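# Press hole punch lever fully down and hold it

## Task

Drive the hole punch's lever to the bottom of its travel and finish with the gripper keeping it pressed there without motion; the punch has to stay upright and sitting on the table, and nothing may be pushed or knocked off the table.

## Robot and tools

ROBOT. One xArm6 arm (six joints) with a two-finger parallel gripper and a wrist camera. Joint ranges in rad, base to hand: waist -6.283..6.283, shoulder -2.059..2.094, elbow -3.927..0.192, forearm roll -6.283..6.283, wrist pitch -1.693..3.142, wrist roll -6.283..6.283. The elbow cannot quite straighten. The base may sit slightly tilted on its mount; the mount counts as arm for the clearance check.

FRAMES. Results report in the scene frame: origin on the table surface under the arm base, +z up, +y to the left when facing along +x. The state line gives end_effector_position (m), end_effector_quat_wxyz and linear/angular velocities (m/s, rad/s). That position is the pinch point between closed finger pads, about 2 cm short of the fingertips; at long reach the printed value can be off. Gripper axes: fingers point along its +z, close along its y. Closing pushes the tips roughly 10 mm further along +z.

execute_actions. Argument "actions" is a list holding zero or one item; optional "pictures" (true/false). Empty list: no command, returns state with images. An action item is {"rows": [...], "steps": n}: 1 to 15 rows, steps 10 to 15 (default 15), each step 1/30 s; row k is used on step k and the last row repeats. A wait item is {"steps": n} with n up to 300, counted from the previous result, so thinking time uses it up. Each row is 7 numbers in [-1, 1] for the single arm: dx, dy, dz, rx, ry, rz, opening. The first six are an offset, expressed in the gripper's own axes, from the gripper pose printed in the latest result that shows it (or from the pose at action start, before any such result in the scene or for later calls inside one reply). Every row refers to that same reference, not to the row before. Scale: 1.0 equals 0.6 m of translation or 180 degrees; rx, ry, rz form one rotation vector. Opening is absolute: +1 fully open (0.084 m), -1 closed. Sending all-zero offsets is not idle: it pulls the hand back to the reference pose. A refused call does nothing.

CLIPPING AND TIMING. Each step, the commanded pose is limited to 70 mm and 16 degrees from the measured pose, then solved by damped IK (position wins over orientation). After an action the arm only continues to the last clipped pose, so a distant target may need several actions; check the result pose. Each action's result is captured 10 steps before it ends; those remaining steps run while you write the next reply, and the next action begins after them. Only a result with nothing pending shows a "Hand target" line (where the controller is currently driving).

move. Argument "target": one 7-number row, same layout, frame, scale and reference as above (an offset, not a pose). Optional "speed" in m/s, 0.002 to 0.5, default 0.25; rotation limited to twice that in rad/s. It plans a straight path of 0.5 to 10 s (cut off at 10 s), turning the shorter way. It starts once the arm is at rest (or after 3 s), sends the opening at the start, ignores obstacles, and ends when the path is over and hand and fingers are still, or 5 s after. The hand may lag, drift or overshoot speed, especially near full reach. Faster contact hits harder; aiming further past a contact pushes harder. The result adds a "move:" line with the outcome (done, off_target, moving, held, fault), the distance to target, and limits: paced = pose was clipped, held = some steps were blocked (afterwards motion may be fast).

wait. "seconds" 0 to 10; sends nothing new; returns a normal result. Fingers still in motion keep going.

zoom_image. "camera" is cam_high, cam_low or cam_wrist; "region" [x0, y0, x1, y1] in pixels of that 504x504 image, origin top-left, at most 504 by 504. cam_high looks down from about (0.28, -0.40, 1.28); cam_low is a low side view from about (0.49, -0.72, 0.04); cam_wrist rides on the hand. Calibrations are given as K, distortion and T_world_to_cam and may be a few degrees/millimetres off.

read_manual. Optional "section" (only "licences"); returns licence text, no motion.

finished_scene. "scene": the number of the current scene.

RESULT LINES. "pose unreachable" means the clearance check altered or stopped a command; HELD marks steps where the row was not fully applied. grip_measured is the actual finger opening on the command scale; to squeeze, command below it (about 24 N per pad max). Joint torques are total drive outputs, offset and noisy, nonzero in free air. TORQUE FAULT: a joint hit its load limit (N m: waist 47, shoulder 47, elbow 28.2, forearm roll 28.2, wrist pitch 18.8, wrist roll 18.8); the arm backs off, freezes 10 s and drops the rest of the call. MOTOR HOT appears from 65 C; at 80 C an OVER-TEMPERATURE FAULT brakes the arm until it cools. Holding force heats motors, even during thinking.

CAUTIONS. Lower onto the lever slowly and press only as far past contact as needed; a stalled arm keeps pushing. Do not tip, slide or shove the punch, and do not knock anything off the table. Avoid slams, drops and strong pushes. Finish with the lever fully down and the hand steady before ending the scene.

Each tool is called after "Call:" by a JSON object that holds its "name" and its "arguments".

## Session

Call:
{"name": "execute_actions", "arguments": {"actions": []}}

Scene clock: 0.00 s of 4600.00 s.
end_effector_position=(+0.7793, +0.1399, +0.2677) grip_measured=+1.00 end_effector_quat_wxyz=(-0.071, -0.195, +0.919, -0.334) end_effector_velocity=(+0.000, +0.000, -0.000) end_effector_angular_velocity=(+0.001, -0.000, +0.000)
Joint positions: [-0.234  0.149 -2.166 -0.154  1.495  2.831  0.084]
Joint velocities: [-0.     0.    -0.     0.001 -0.    -0.    -0.   ]
Joint torques (N m, as the arm reports them, + toward a larger angle): no reading
Motor temperatures (°C, as the motors report them): [33 29 32 28 33 33]
Hand target: +0.779, +0.140, +0.268; -0.071, -0.195, +0.919, -0.334

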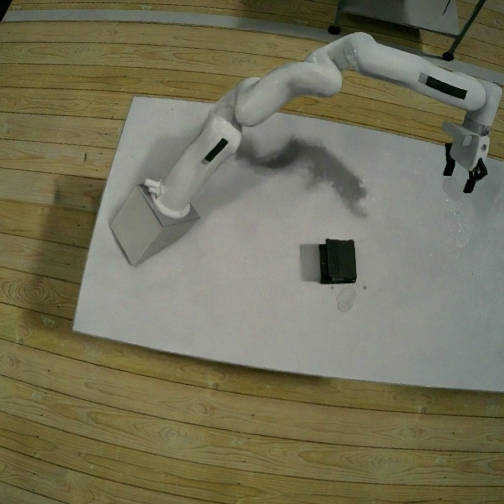

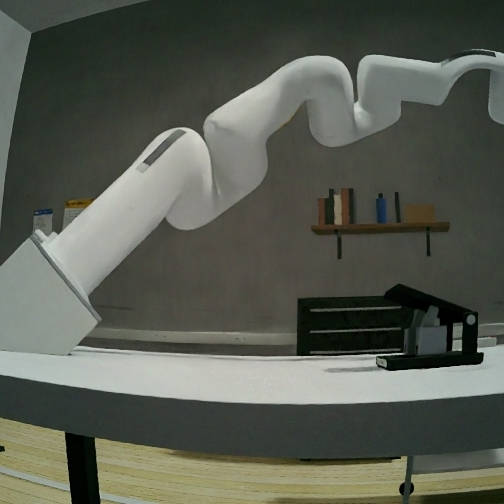

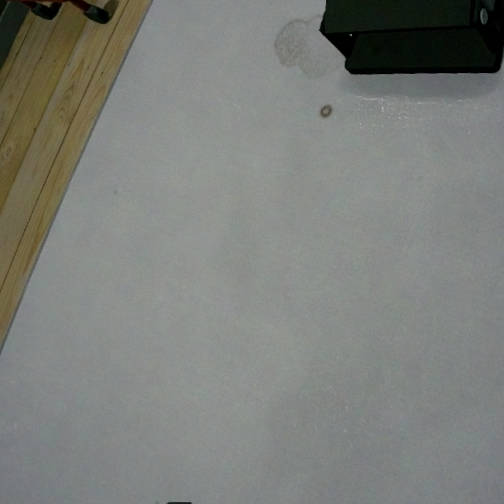

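Call:
{"name": "zoom_image", "arguments": {"camera": "cam_high", "region": [270, 200, 400, 330]}}

Call:
{"name": "zoom_image", "arguments": {"camera": "cam_low", "region": [350, 260, 504, 400]}}

Region (270, 200, 400, 330) of cam_high's 504x504 image, scaled by 3.877, with more detail than that image has.

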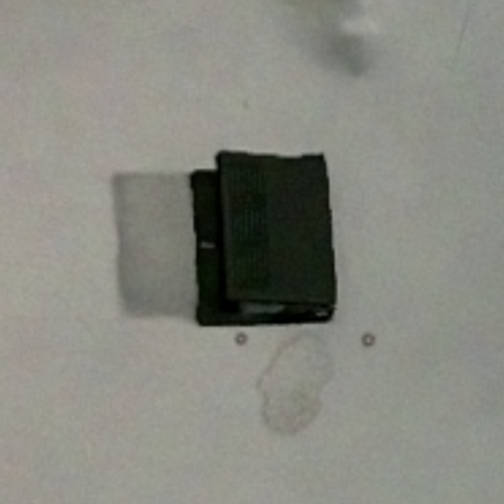

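Region (350, 260, 504, 400) of cam_low's 504x504 image, scaled by 3.273, with more detail than that image has; it fills the top 458 rows of this view, and the rest is white.

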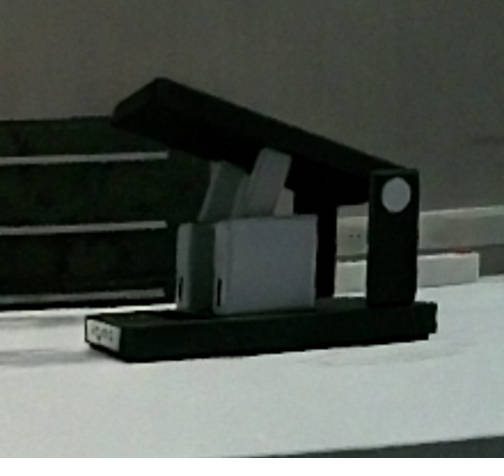

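Call:
{"name": "move", "arguments": {"target": [0.5037, 0.0518, 0.3438, -0.2127, -0.0650, 0.0743, -1], "speed": 0.3}}

Scene clock: 8.53 s of 4600.00 s.
end_effector_position=(+0.4917, -0.0642, +0.1708) grip_measured=-1.00 end_effector_quat_wxyz=(+0.001, -0.089, +0.996, -0.001) end_effector_velocity=(-0.004, -0.001, -0.002) end_effector_angular_velocity=(+0.009, +0.005, -0.002)
Joint positions: [-0.934 -0.273 -0.805  0.858  1.193  1.824  0.   ]
Joint velocities: [-0.004  0.005  0.006  0.002  0.006 -0.01   0.   ]
Joint torques (N m, as the arm reports them, + toward a larger angle): [ -6.51 -14.27  -7.46   0.28  -1.07   0.52]
Motor temperatures (°C, as the motors report them): [33 29 32 28 33 33]
Hand target: +0.491, -0.065, +0.170; +0.000, -0.088, +0.996, +0.000
Off the commanded pose: 0.002 m, 0 deg.
Kept back: nothing.
After step 90, 3.80 s passed at rest.
move: done
camera_calibration (this result's frames):
cam_wrist: T_world_to_cam=[[-0.169613, 0.985498, 0.00496542, 0.176315], [0.9855, 0.169584, 0.00562931, -0.405988], [0.00470562, 0.00584822, -0.999972, 0.298621], [0, 0, 0, 1]] pos_world=[0.428601, -0.106655, 0.300022]

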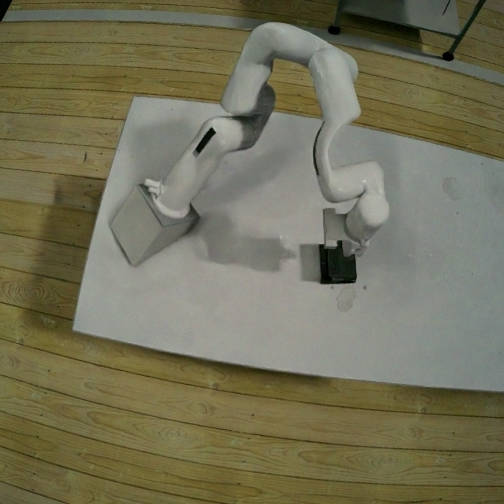

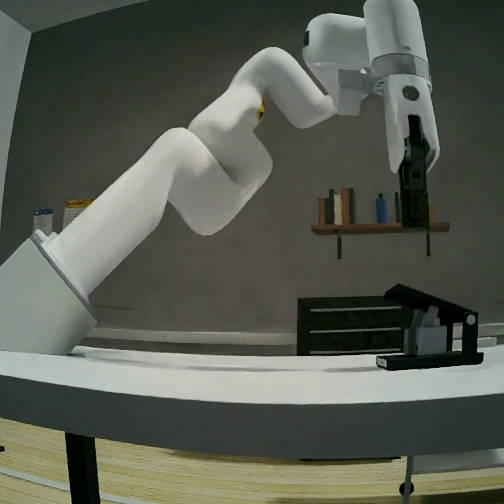

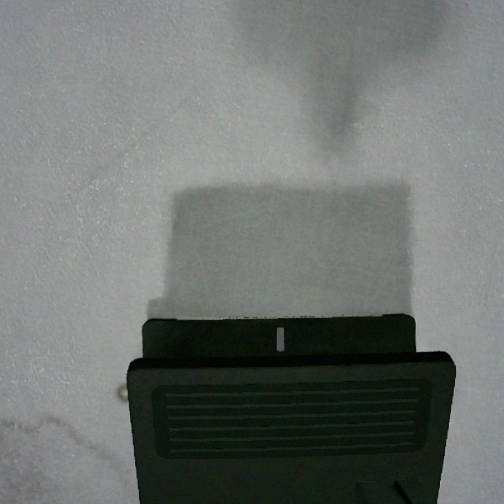

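Call:
{"name": "move", "arguments": {"target": [0.0225, -0.0317, 0.088, 0, 0, 0, -1], "speed": 0.1}}

Scene clock: 11.13 s of 4600.00 s.
end_effector_position=(+0.4821, -0.0854, +0.1183) grip_measured=-1.00 end_effector_quat_wxyz=(+0.001, -0.089, +0.996, -0.001) end_effector_velocity=(-0.001, -0.000, -0.001) end_effector_angular_velocity=(+0.001, +0.001, -0.002)
Joint positions: [-0.856 -0.166 -0.763  0.938  1.048  1.739  0.   ]
Joint velocities: [ 0.001  0.002  0.002  0.002 -0.002 -0.001  0.   ]
Joint torques (N m, as the arm reports them, + toward a larger angle): [ -7.5  -16.04  -7.16   0.54  -1.01   0.35]
Motor temperatures (°C, as the motors report them): [33 29 32 28 33 33]
Hand target: +0.482, -0.085, +0.118; +0.001, -0.089, +0.996, -0.001
Off the commanded pose: 0.000 m, 0 deg.
Kept back: nothing.
move: done
camera_calibration (this result's frames):
cam_wrist: T_world_to_cam=[[-0.170047, 0.985426, 0.00451254, 0.196082], [0.985421, 0.170017, 0.00624026, -0.392668], [0.0053821, 0.00550789, -0.99997, 0.245877], [0, 0, 0, 1]] pos_world=[0.418963, -0.127819, 0.247436]

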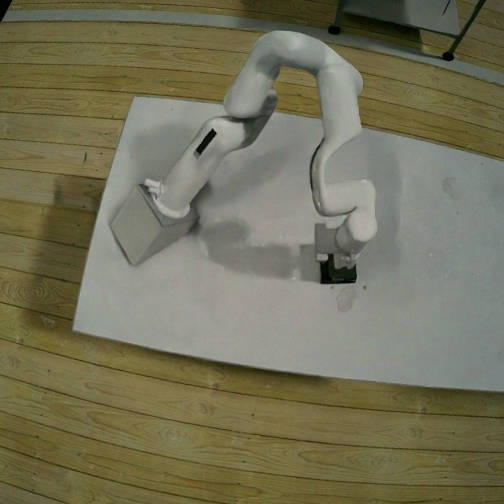

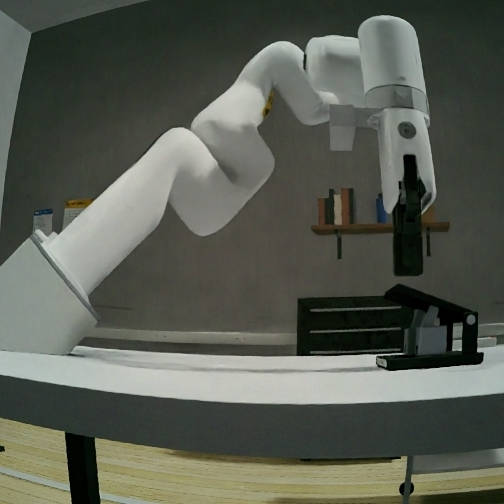

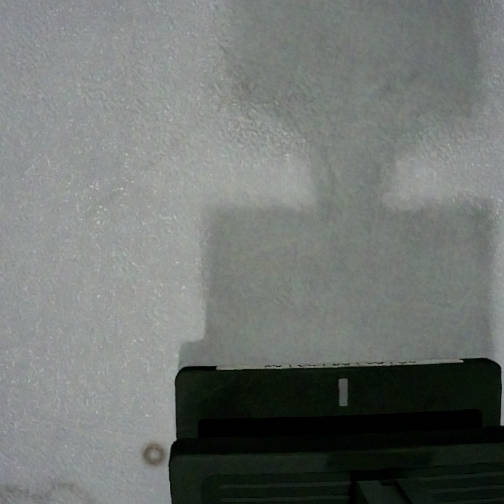

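Call:
{"name": "move", "arguments": {"target": [0, 0, 0.047, 0, 0, 0, -1], "speed": 0.02}}

Scene clock: 13.77 s of 4600.00 s.
end_effector_position=(+0.4822, -0.0855, +0.0901) grip_measured=-1.00 end_effector_quat_wxyz=(+0.001, -0.089, +0.996, -0.001) end_effector_velocity=(+0.001, +0.000, -0.001) end_effector_angular_velocity=(+0.000, -0.002, +0.003)
Joint positions: [-0.793 -0.121 -0.75   0.989  0.974  1.716  0.   ]
Joint velocities: [ 0.002  0.001 -0.002  0.003 -0.002 -0.003  0.   ]
Joint torques (N m, as the arm reports them, + toward a larger angle): [ -5.78 -14.53  -4.71   1.06  -0.01   0.6 ]
Motor temperatures (°C, as the motors report them): [33 29 32 28 33 33]
Hand target: +0.482, -0.085, +0.090; +0.001, -0.089, +0.996, -0.001
Off the commanded pose: 0.000 m, 0 deg.
Kept back: nothing.
move: done
camera_calibration (this result's frames):
cam_wrist: T_world_to_cam=[[-0.169991, 0.985436, 0.00435064, 0.196328], [0.98543, 0.169962, 0.00639056, -0.39257], [0.00555804, 0.00537358, -0.99997, 0.217664], [0, 0, 0, 1]] pos_world=[0.419015, -0.127916, 0.219312]

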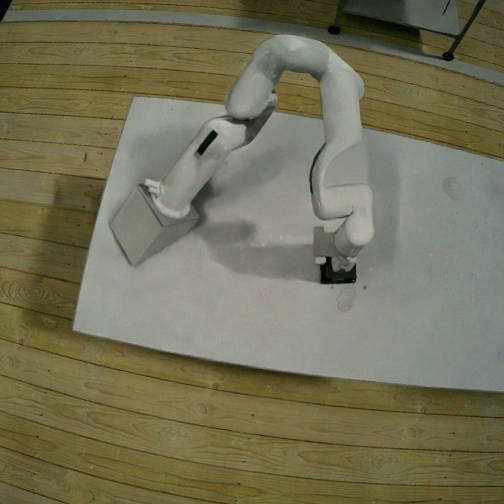

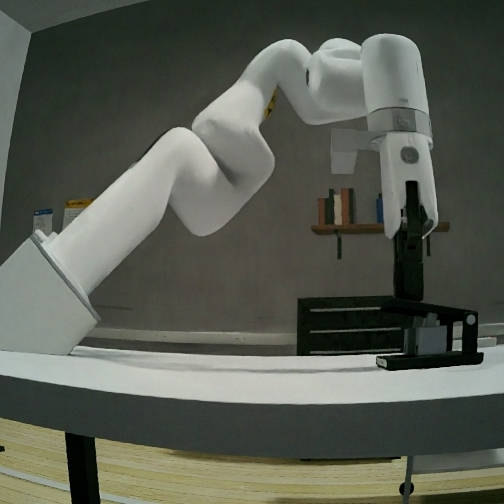

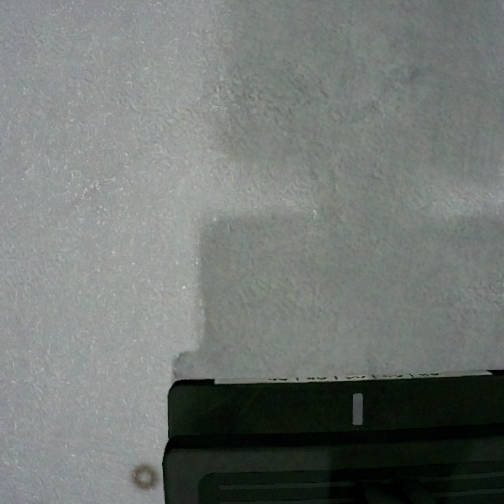

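Call:
{"name": "move", "arguments": {"target": [0, 0, 0.02, 0, 0, 0, -1], "speed": 0.015}}

Call:
{"name": "zoom_image", "arguments": {"camera": "cam_low", "region": [350, 240, 504, 394]}}

Scene clock: 15.07 s of 4600.00 s.
end_effector_position=(+0.4820, -0.0856, +0.0782) grip_measured=-1.00 end_effector_quat_wxyz=(+0.001, -0.089, +0.996, -0.001) end_effector_velocity=(-0.000, +0.000, -0.001) end_effector_angular_velocity=(+0.001, +0.001, -0.000)
Joint positions: [-0.767 -0.1   -0.747  1.013  0.944  1.704  0.   ]
Joint velocities: [ 0.002  0.002  0.     0.002 -0.002 -0.001  0.   ]
Joint torques (N m, as the arm reports them, + toward a larger angle): [ -3.43 -14.34  -5.17   1.6    0.     0.78]
Motor temperatures (°C, as the motors report them): [33 29 32 28 33 33]
Hand target: +0.482, -0.086, +0.078; +0.001, -0.089, +0.996, -0.001
Off the commanded pose: 0.000 m, 0 deg.
Kept back: nothing.
move: done
camera_calibration (this result's frames):
cam_wrist: T_world_to_cam=[[-0.169642, 0.985496, 0.00436074, 0.196304], [0.985492, 0.169614, 0.00613837, -0.392314], [0.0053097, 0.00533879, -0.999972, 0.205799], [0, 0, 0, 1]] pos_world=[0.41883, -0.128014, 0.207346]

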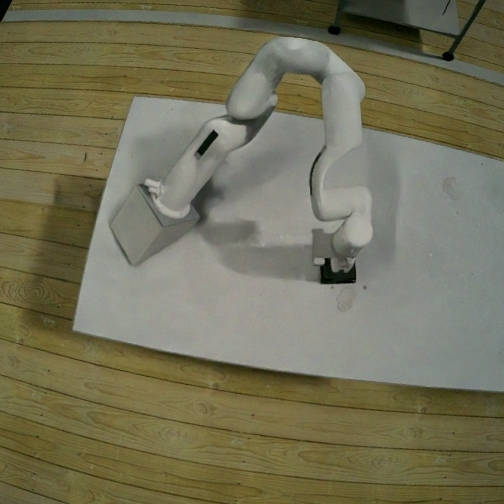

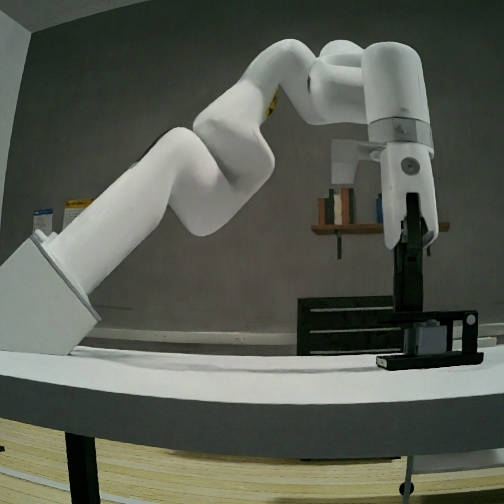

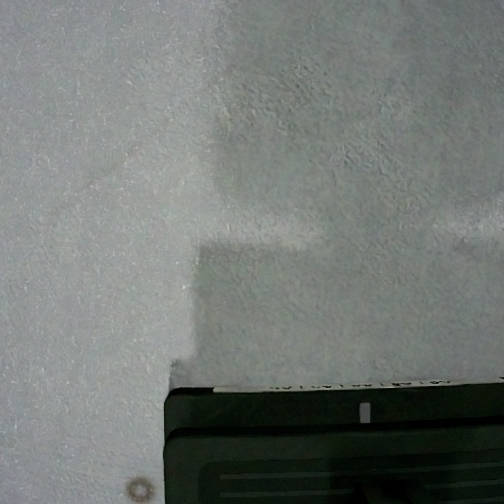

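Region (350, 240, 504, 394) of cam_low's 504x504 image, scaled by 3.273, with more detail than that image has.

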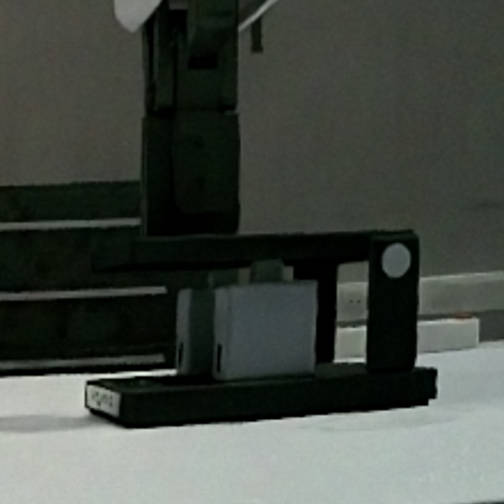

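Call:
{"name": "move", "arguments": {"target": [0, 0, 0.0133, 0, 0, 0, -1], "speed": 0.01}}

Call:
{"name": "zoom_image", "arguments": {"camera": "cam_low", "region": [350, 240, 504, 394]}}

Scene clock: 16.37 s of 4600.00 s.
end_effector_position=(+0.4848, -0.0868, +0.0751) grip_measured=-1.00 end_effector_quat_wxyz=(+0.005, -0.090, +0.996, -0.005) end_effector_velocity=(-0.000, +0.000, +0.000) end_effector_angular_velocity=(-0.002, -0.005, -0.002)
Joint positions: [-0.757 -0.094 -0.747  1.029  0.925  1.696  0.   ]
Joint velocities: [ 0.    -0.004  0.006  0.006 -0.004 -0.002  0.   ]
Joint torques (N m, as the arm reports them, + toward a larger angle): [ 6.63 10.89  0.8   3.56  0.46  0.62]
Motor temperatures (°C, as the motors report them): [33 29 32 28 33 33]
Hand target: +0.482, -0.086, +0.070; +0.001, -0.089, +0.996, -0.001
Off the commanded pose: 0.006 m, 1 deg.
Kept back: nothing.
move: off_target
camera_calibration (this result's frames):
cam_wrist: T_world_to_cam=[[-0.17161, 0.985156, -0.00424198, 0.199506], [0.985051, 0.171655, 0.014492, -0.395131], [0.0150051, -0.00169158, -0.999886, 0.197434], [0, 0, 0, 1]] pos_world=[0.420498, -0.128384, 0.203984]

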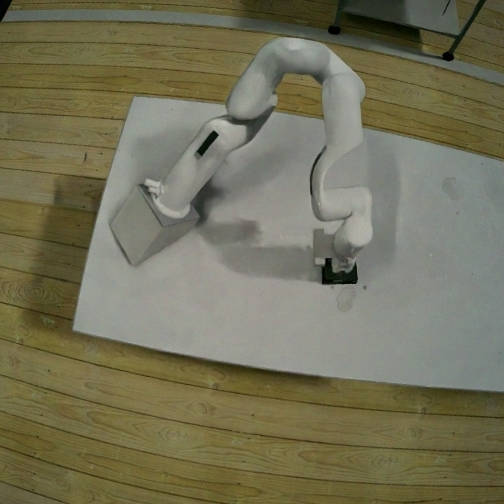

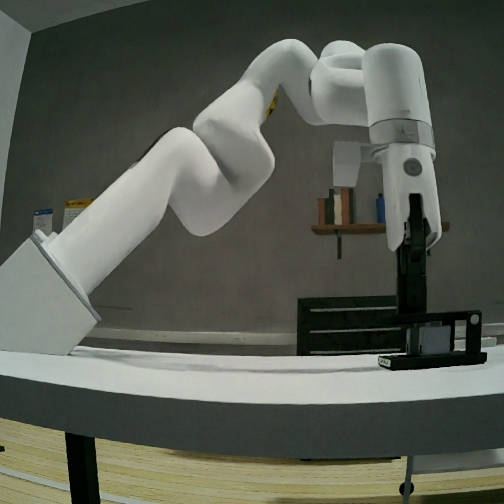

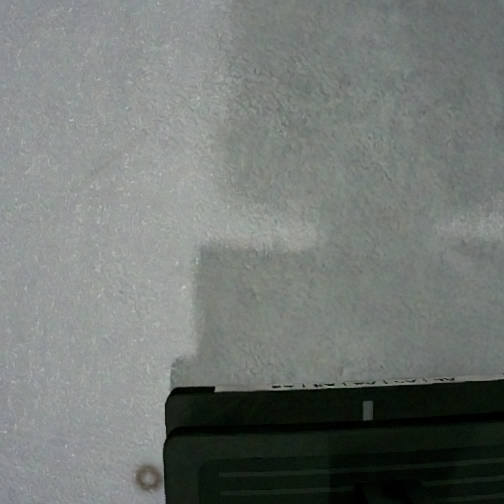

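Region (350, 240, 504, 394) of cam_low's 504x504 image, scaled by 3.273, with more detail than that image has.

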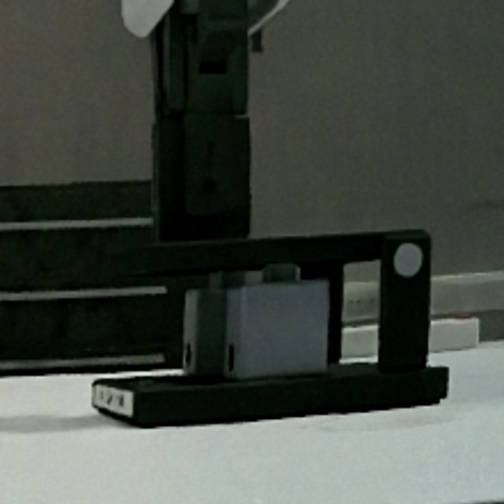

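Call:
{"name": "move", "arguments": {"target": [0, 0, 0.0042, 0, 0, 0, -1], "speed": 0.005}}

Call:
{"name": "zoom_image", "arguments": {"camera": "cam_low", "region": [350, 240, 504, 394]}}

Scene clock: 18.33 s of 4600.00 s.
end_effector_position=(+0.4860, -0.0874, +0.0754) grip_measured=-1.00 end_effector_quat_wxyz=(+0.008, -0.090, +0.996, -0.007) end_effector_velocity=(+0.002, -0.001, +0.000) end_effector_angular_velocity=(-0.003, -0.003, +0.002)
Joint positions: [-0.756 -0.095 -0.747  1.034  0.92   1.693  0.   ]
Joint velocities: [ 0.001  0.003 -0.005  0.002 -0.003 -0.001  0.   ]
Joint torques (N m, as the arm reports them, + toward a larger angle): [ 4.59  6.95 -0.41  3.78  0.46  0.58]
Motor temperatures (°C, as the motors report them): [33 29 32 28 33 33]
Hand target: +0.485, -0.087, +0.073; +0.005, -0.090, +0.996, -0.005
Off the commanded pose: 0.003 m, 0 deg.
Kept back: nothing.
move: done
camera_calibration (this result's frames):
cam_wrist: T_world_to_cam=[[-0.171891, 0.985075, -0.00896236, 0.200827], [0.984908, 0.172035, 0.0189758, -0.396368], [0.0202344, -0.00556532, -0.99978, 0.194824], [0, 0, 0, 1]] pos_world=[0.420964, -0.128556, 0.204102]

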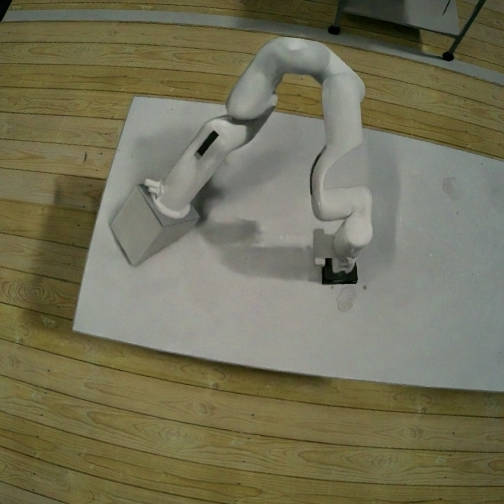

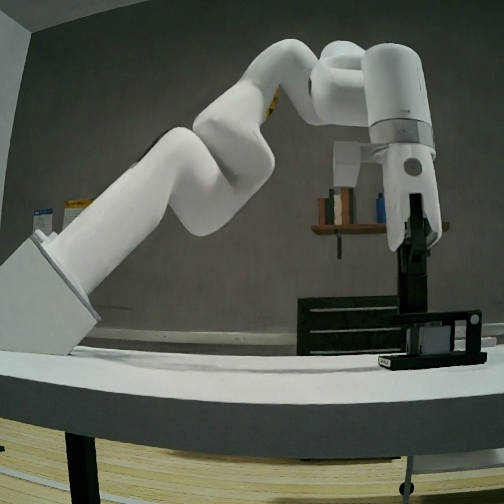

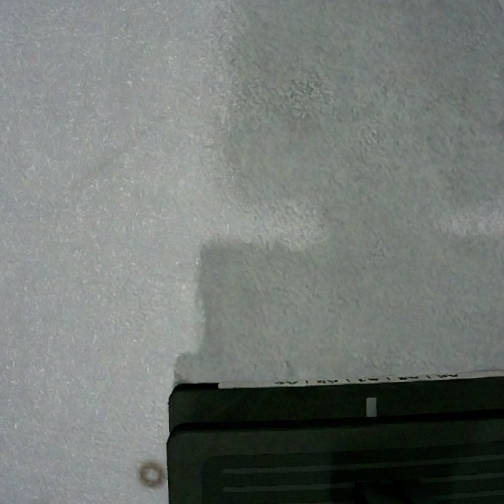

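Region (350, 240, 504, 394) of cam_low's 504x504 image, scaled by 3.273, with more detail than that image has.

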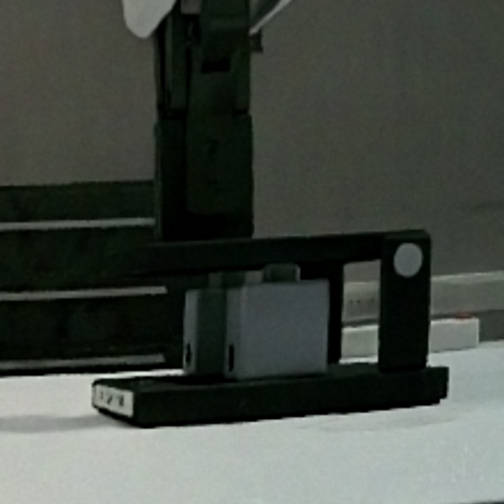

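Call:
{"name": "move", "arguments": {"target": [0, 0, 0.0015, 0, 0, 0, -1], "speed": 0.004}}

Call:
{"name": "zoom_image", "arguments": {"camera": "cam_low", "region": [350, 240, 504, 394]}}

Scene clock: 20.60 s of 4600.00 s.
end_effector_position=(+0.4863, -0.0876, +0.0757) grip_measured=-1.00 end_effector_quat_wxyz=(+0.009, -0.090, +0.996, -0.008) end_effector_velocity=(+0.001, -0.000, +0.000) end_effector_angular_velocity=(-0.001, -0.002, +0.001)
Joint positions: [-0.756 -0.095 -0.746  1.036  0.918  1.692  0.   ]
Joint velocities: [ 0.    -0.    -0.001  0.001 -0.    -0.     0.   ]
Joint torques (N m, as the arm reports them, + toward a larger angle): [ 3.58  5.28 -2.21  3.52 -0.57  0.56]
Motor temperatures (°C, as the motors report them): [33 29 32 28 33 33]
Hand target: +0.486, -0.087, +0.075; +0.008, -0.090, +0.996, -0.007
Off the commanded pose: 0.001 m, 0 deg.
Kept back: nothing.
move: done
camera_calibration (this result's frames):
cam_wrist: T_world_to_cam=[[-0.172079, 0.985026, -0.0106493, 0.201305], [0.984833, 0.172268, 0.0206819, -0.396783], [0.0222067, -0.00692887, -0.999729, 0.193979], [0, 0, 0, 1]] pos_world=[0.421097, -0.128593, 0.204277]

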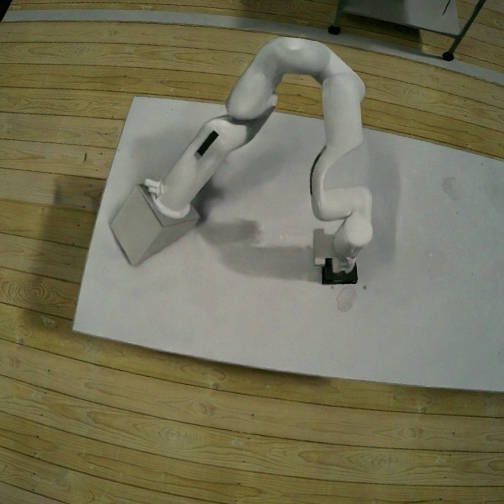

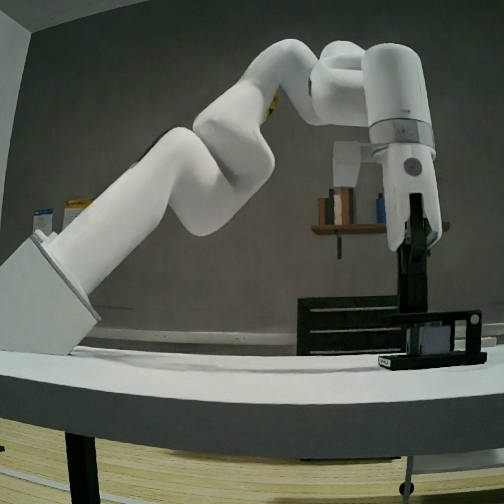

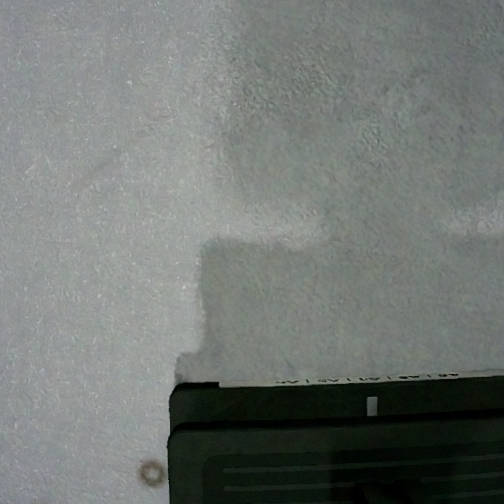

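Region (350, 240, 504, 394) of cam_low's 504x504 image, scaled by 3.273, with more detail than that image has.

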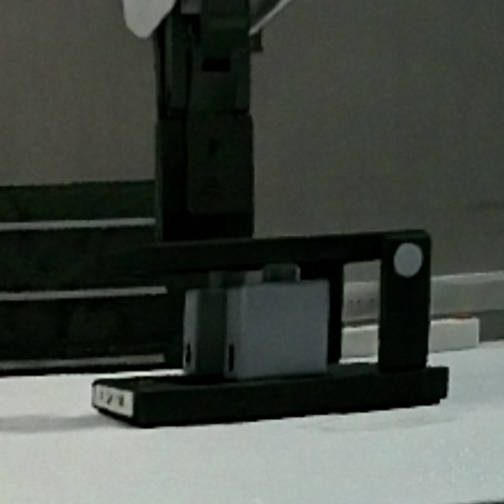

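Call:
{"name": "finished_scene", "arguments": {"scene": 1}}

The scene is finished: the task was done.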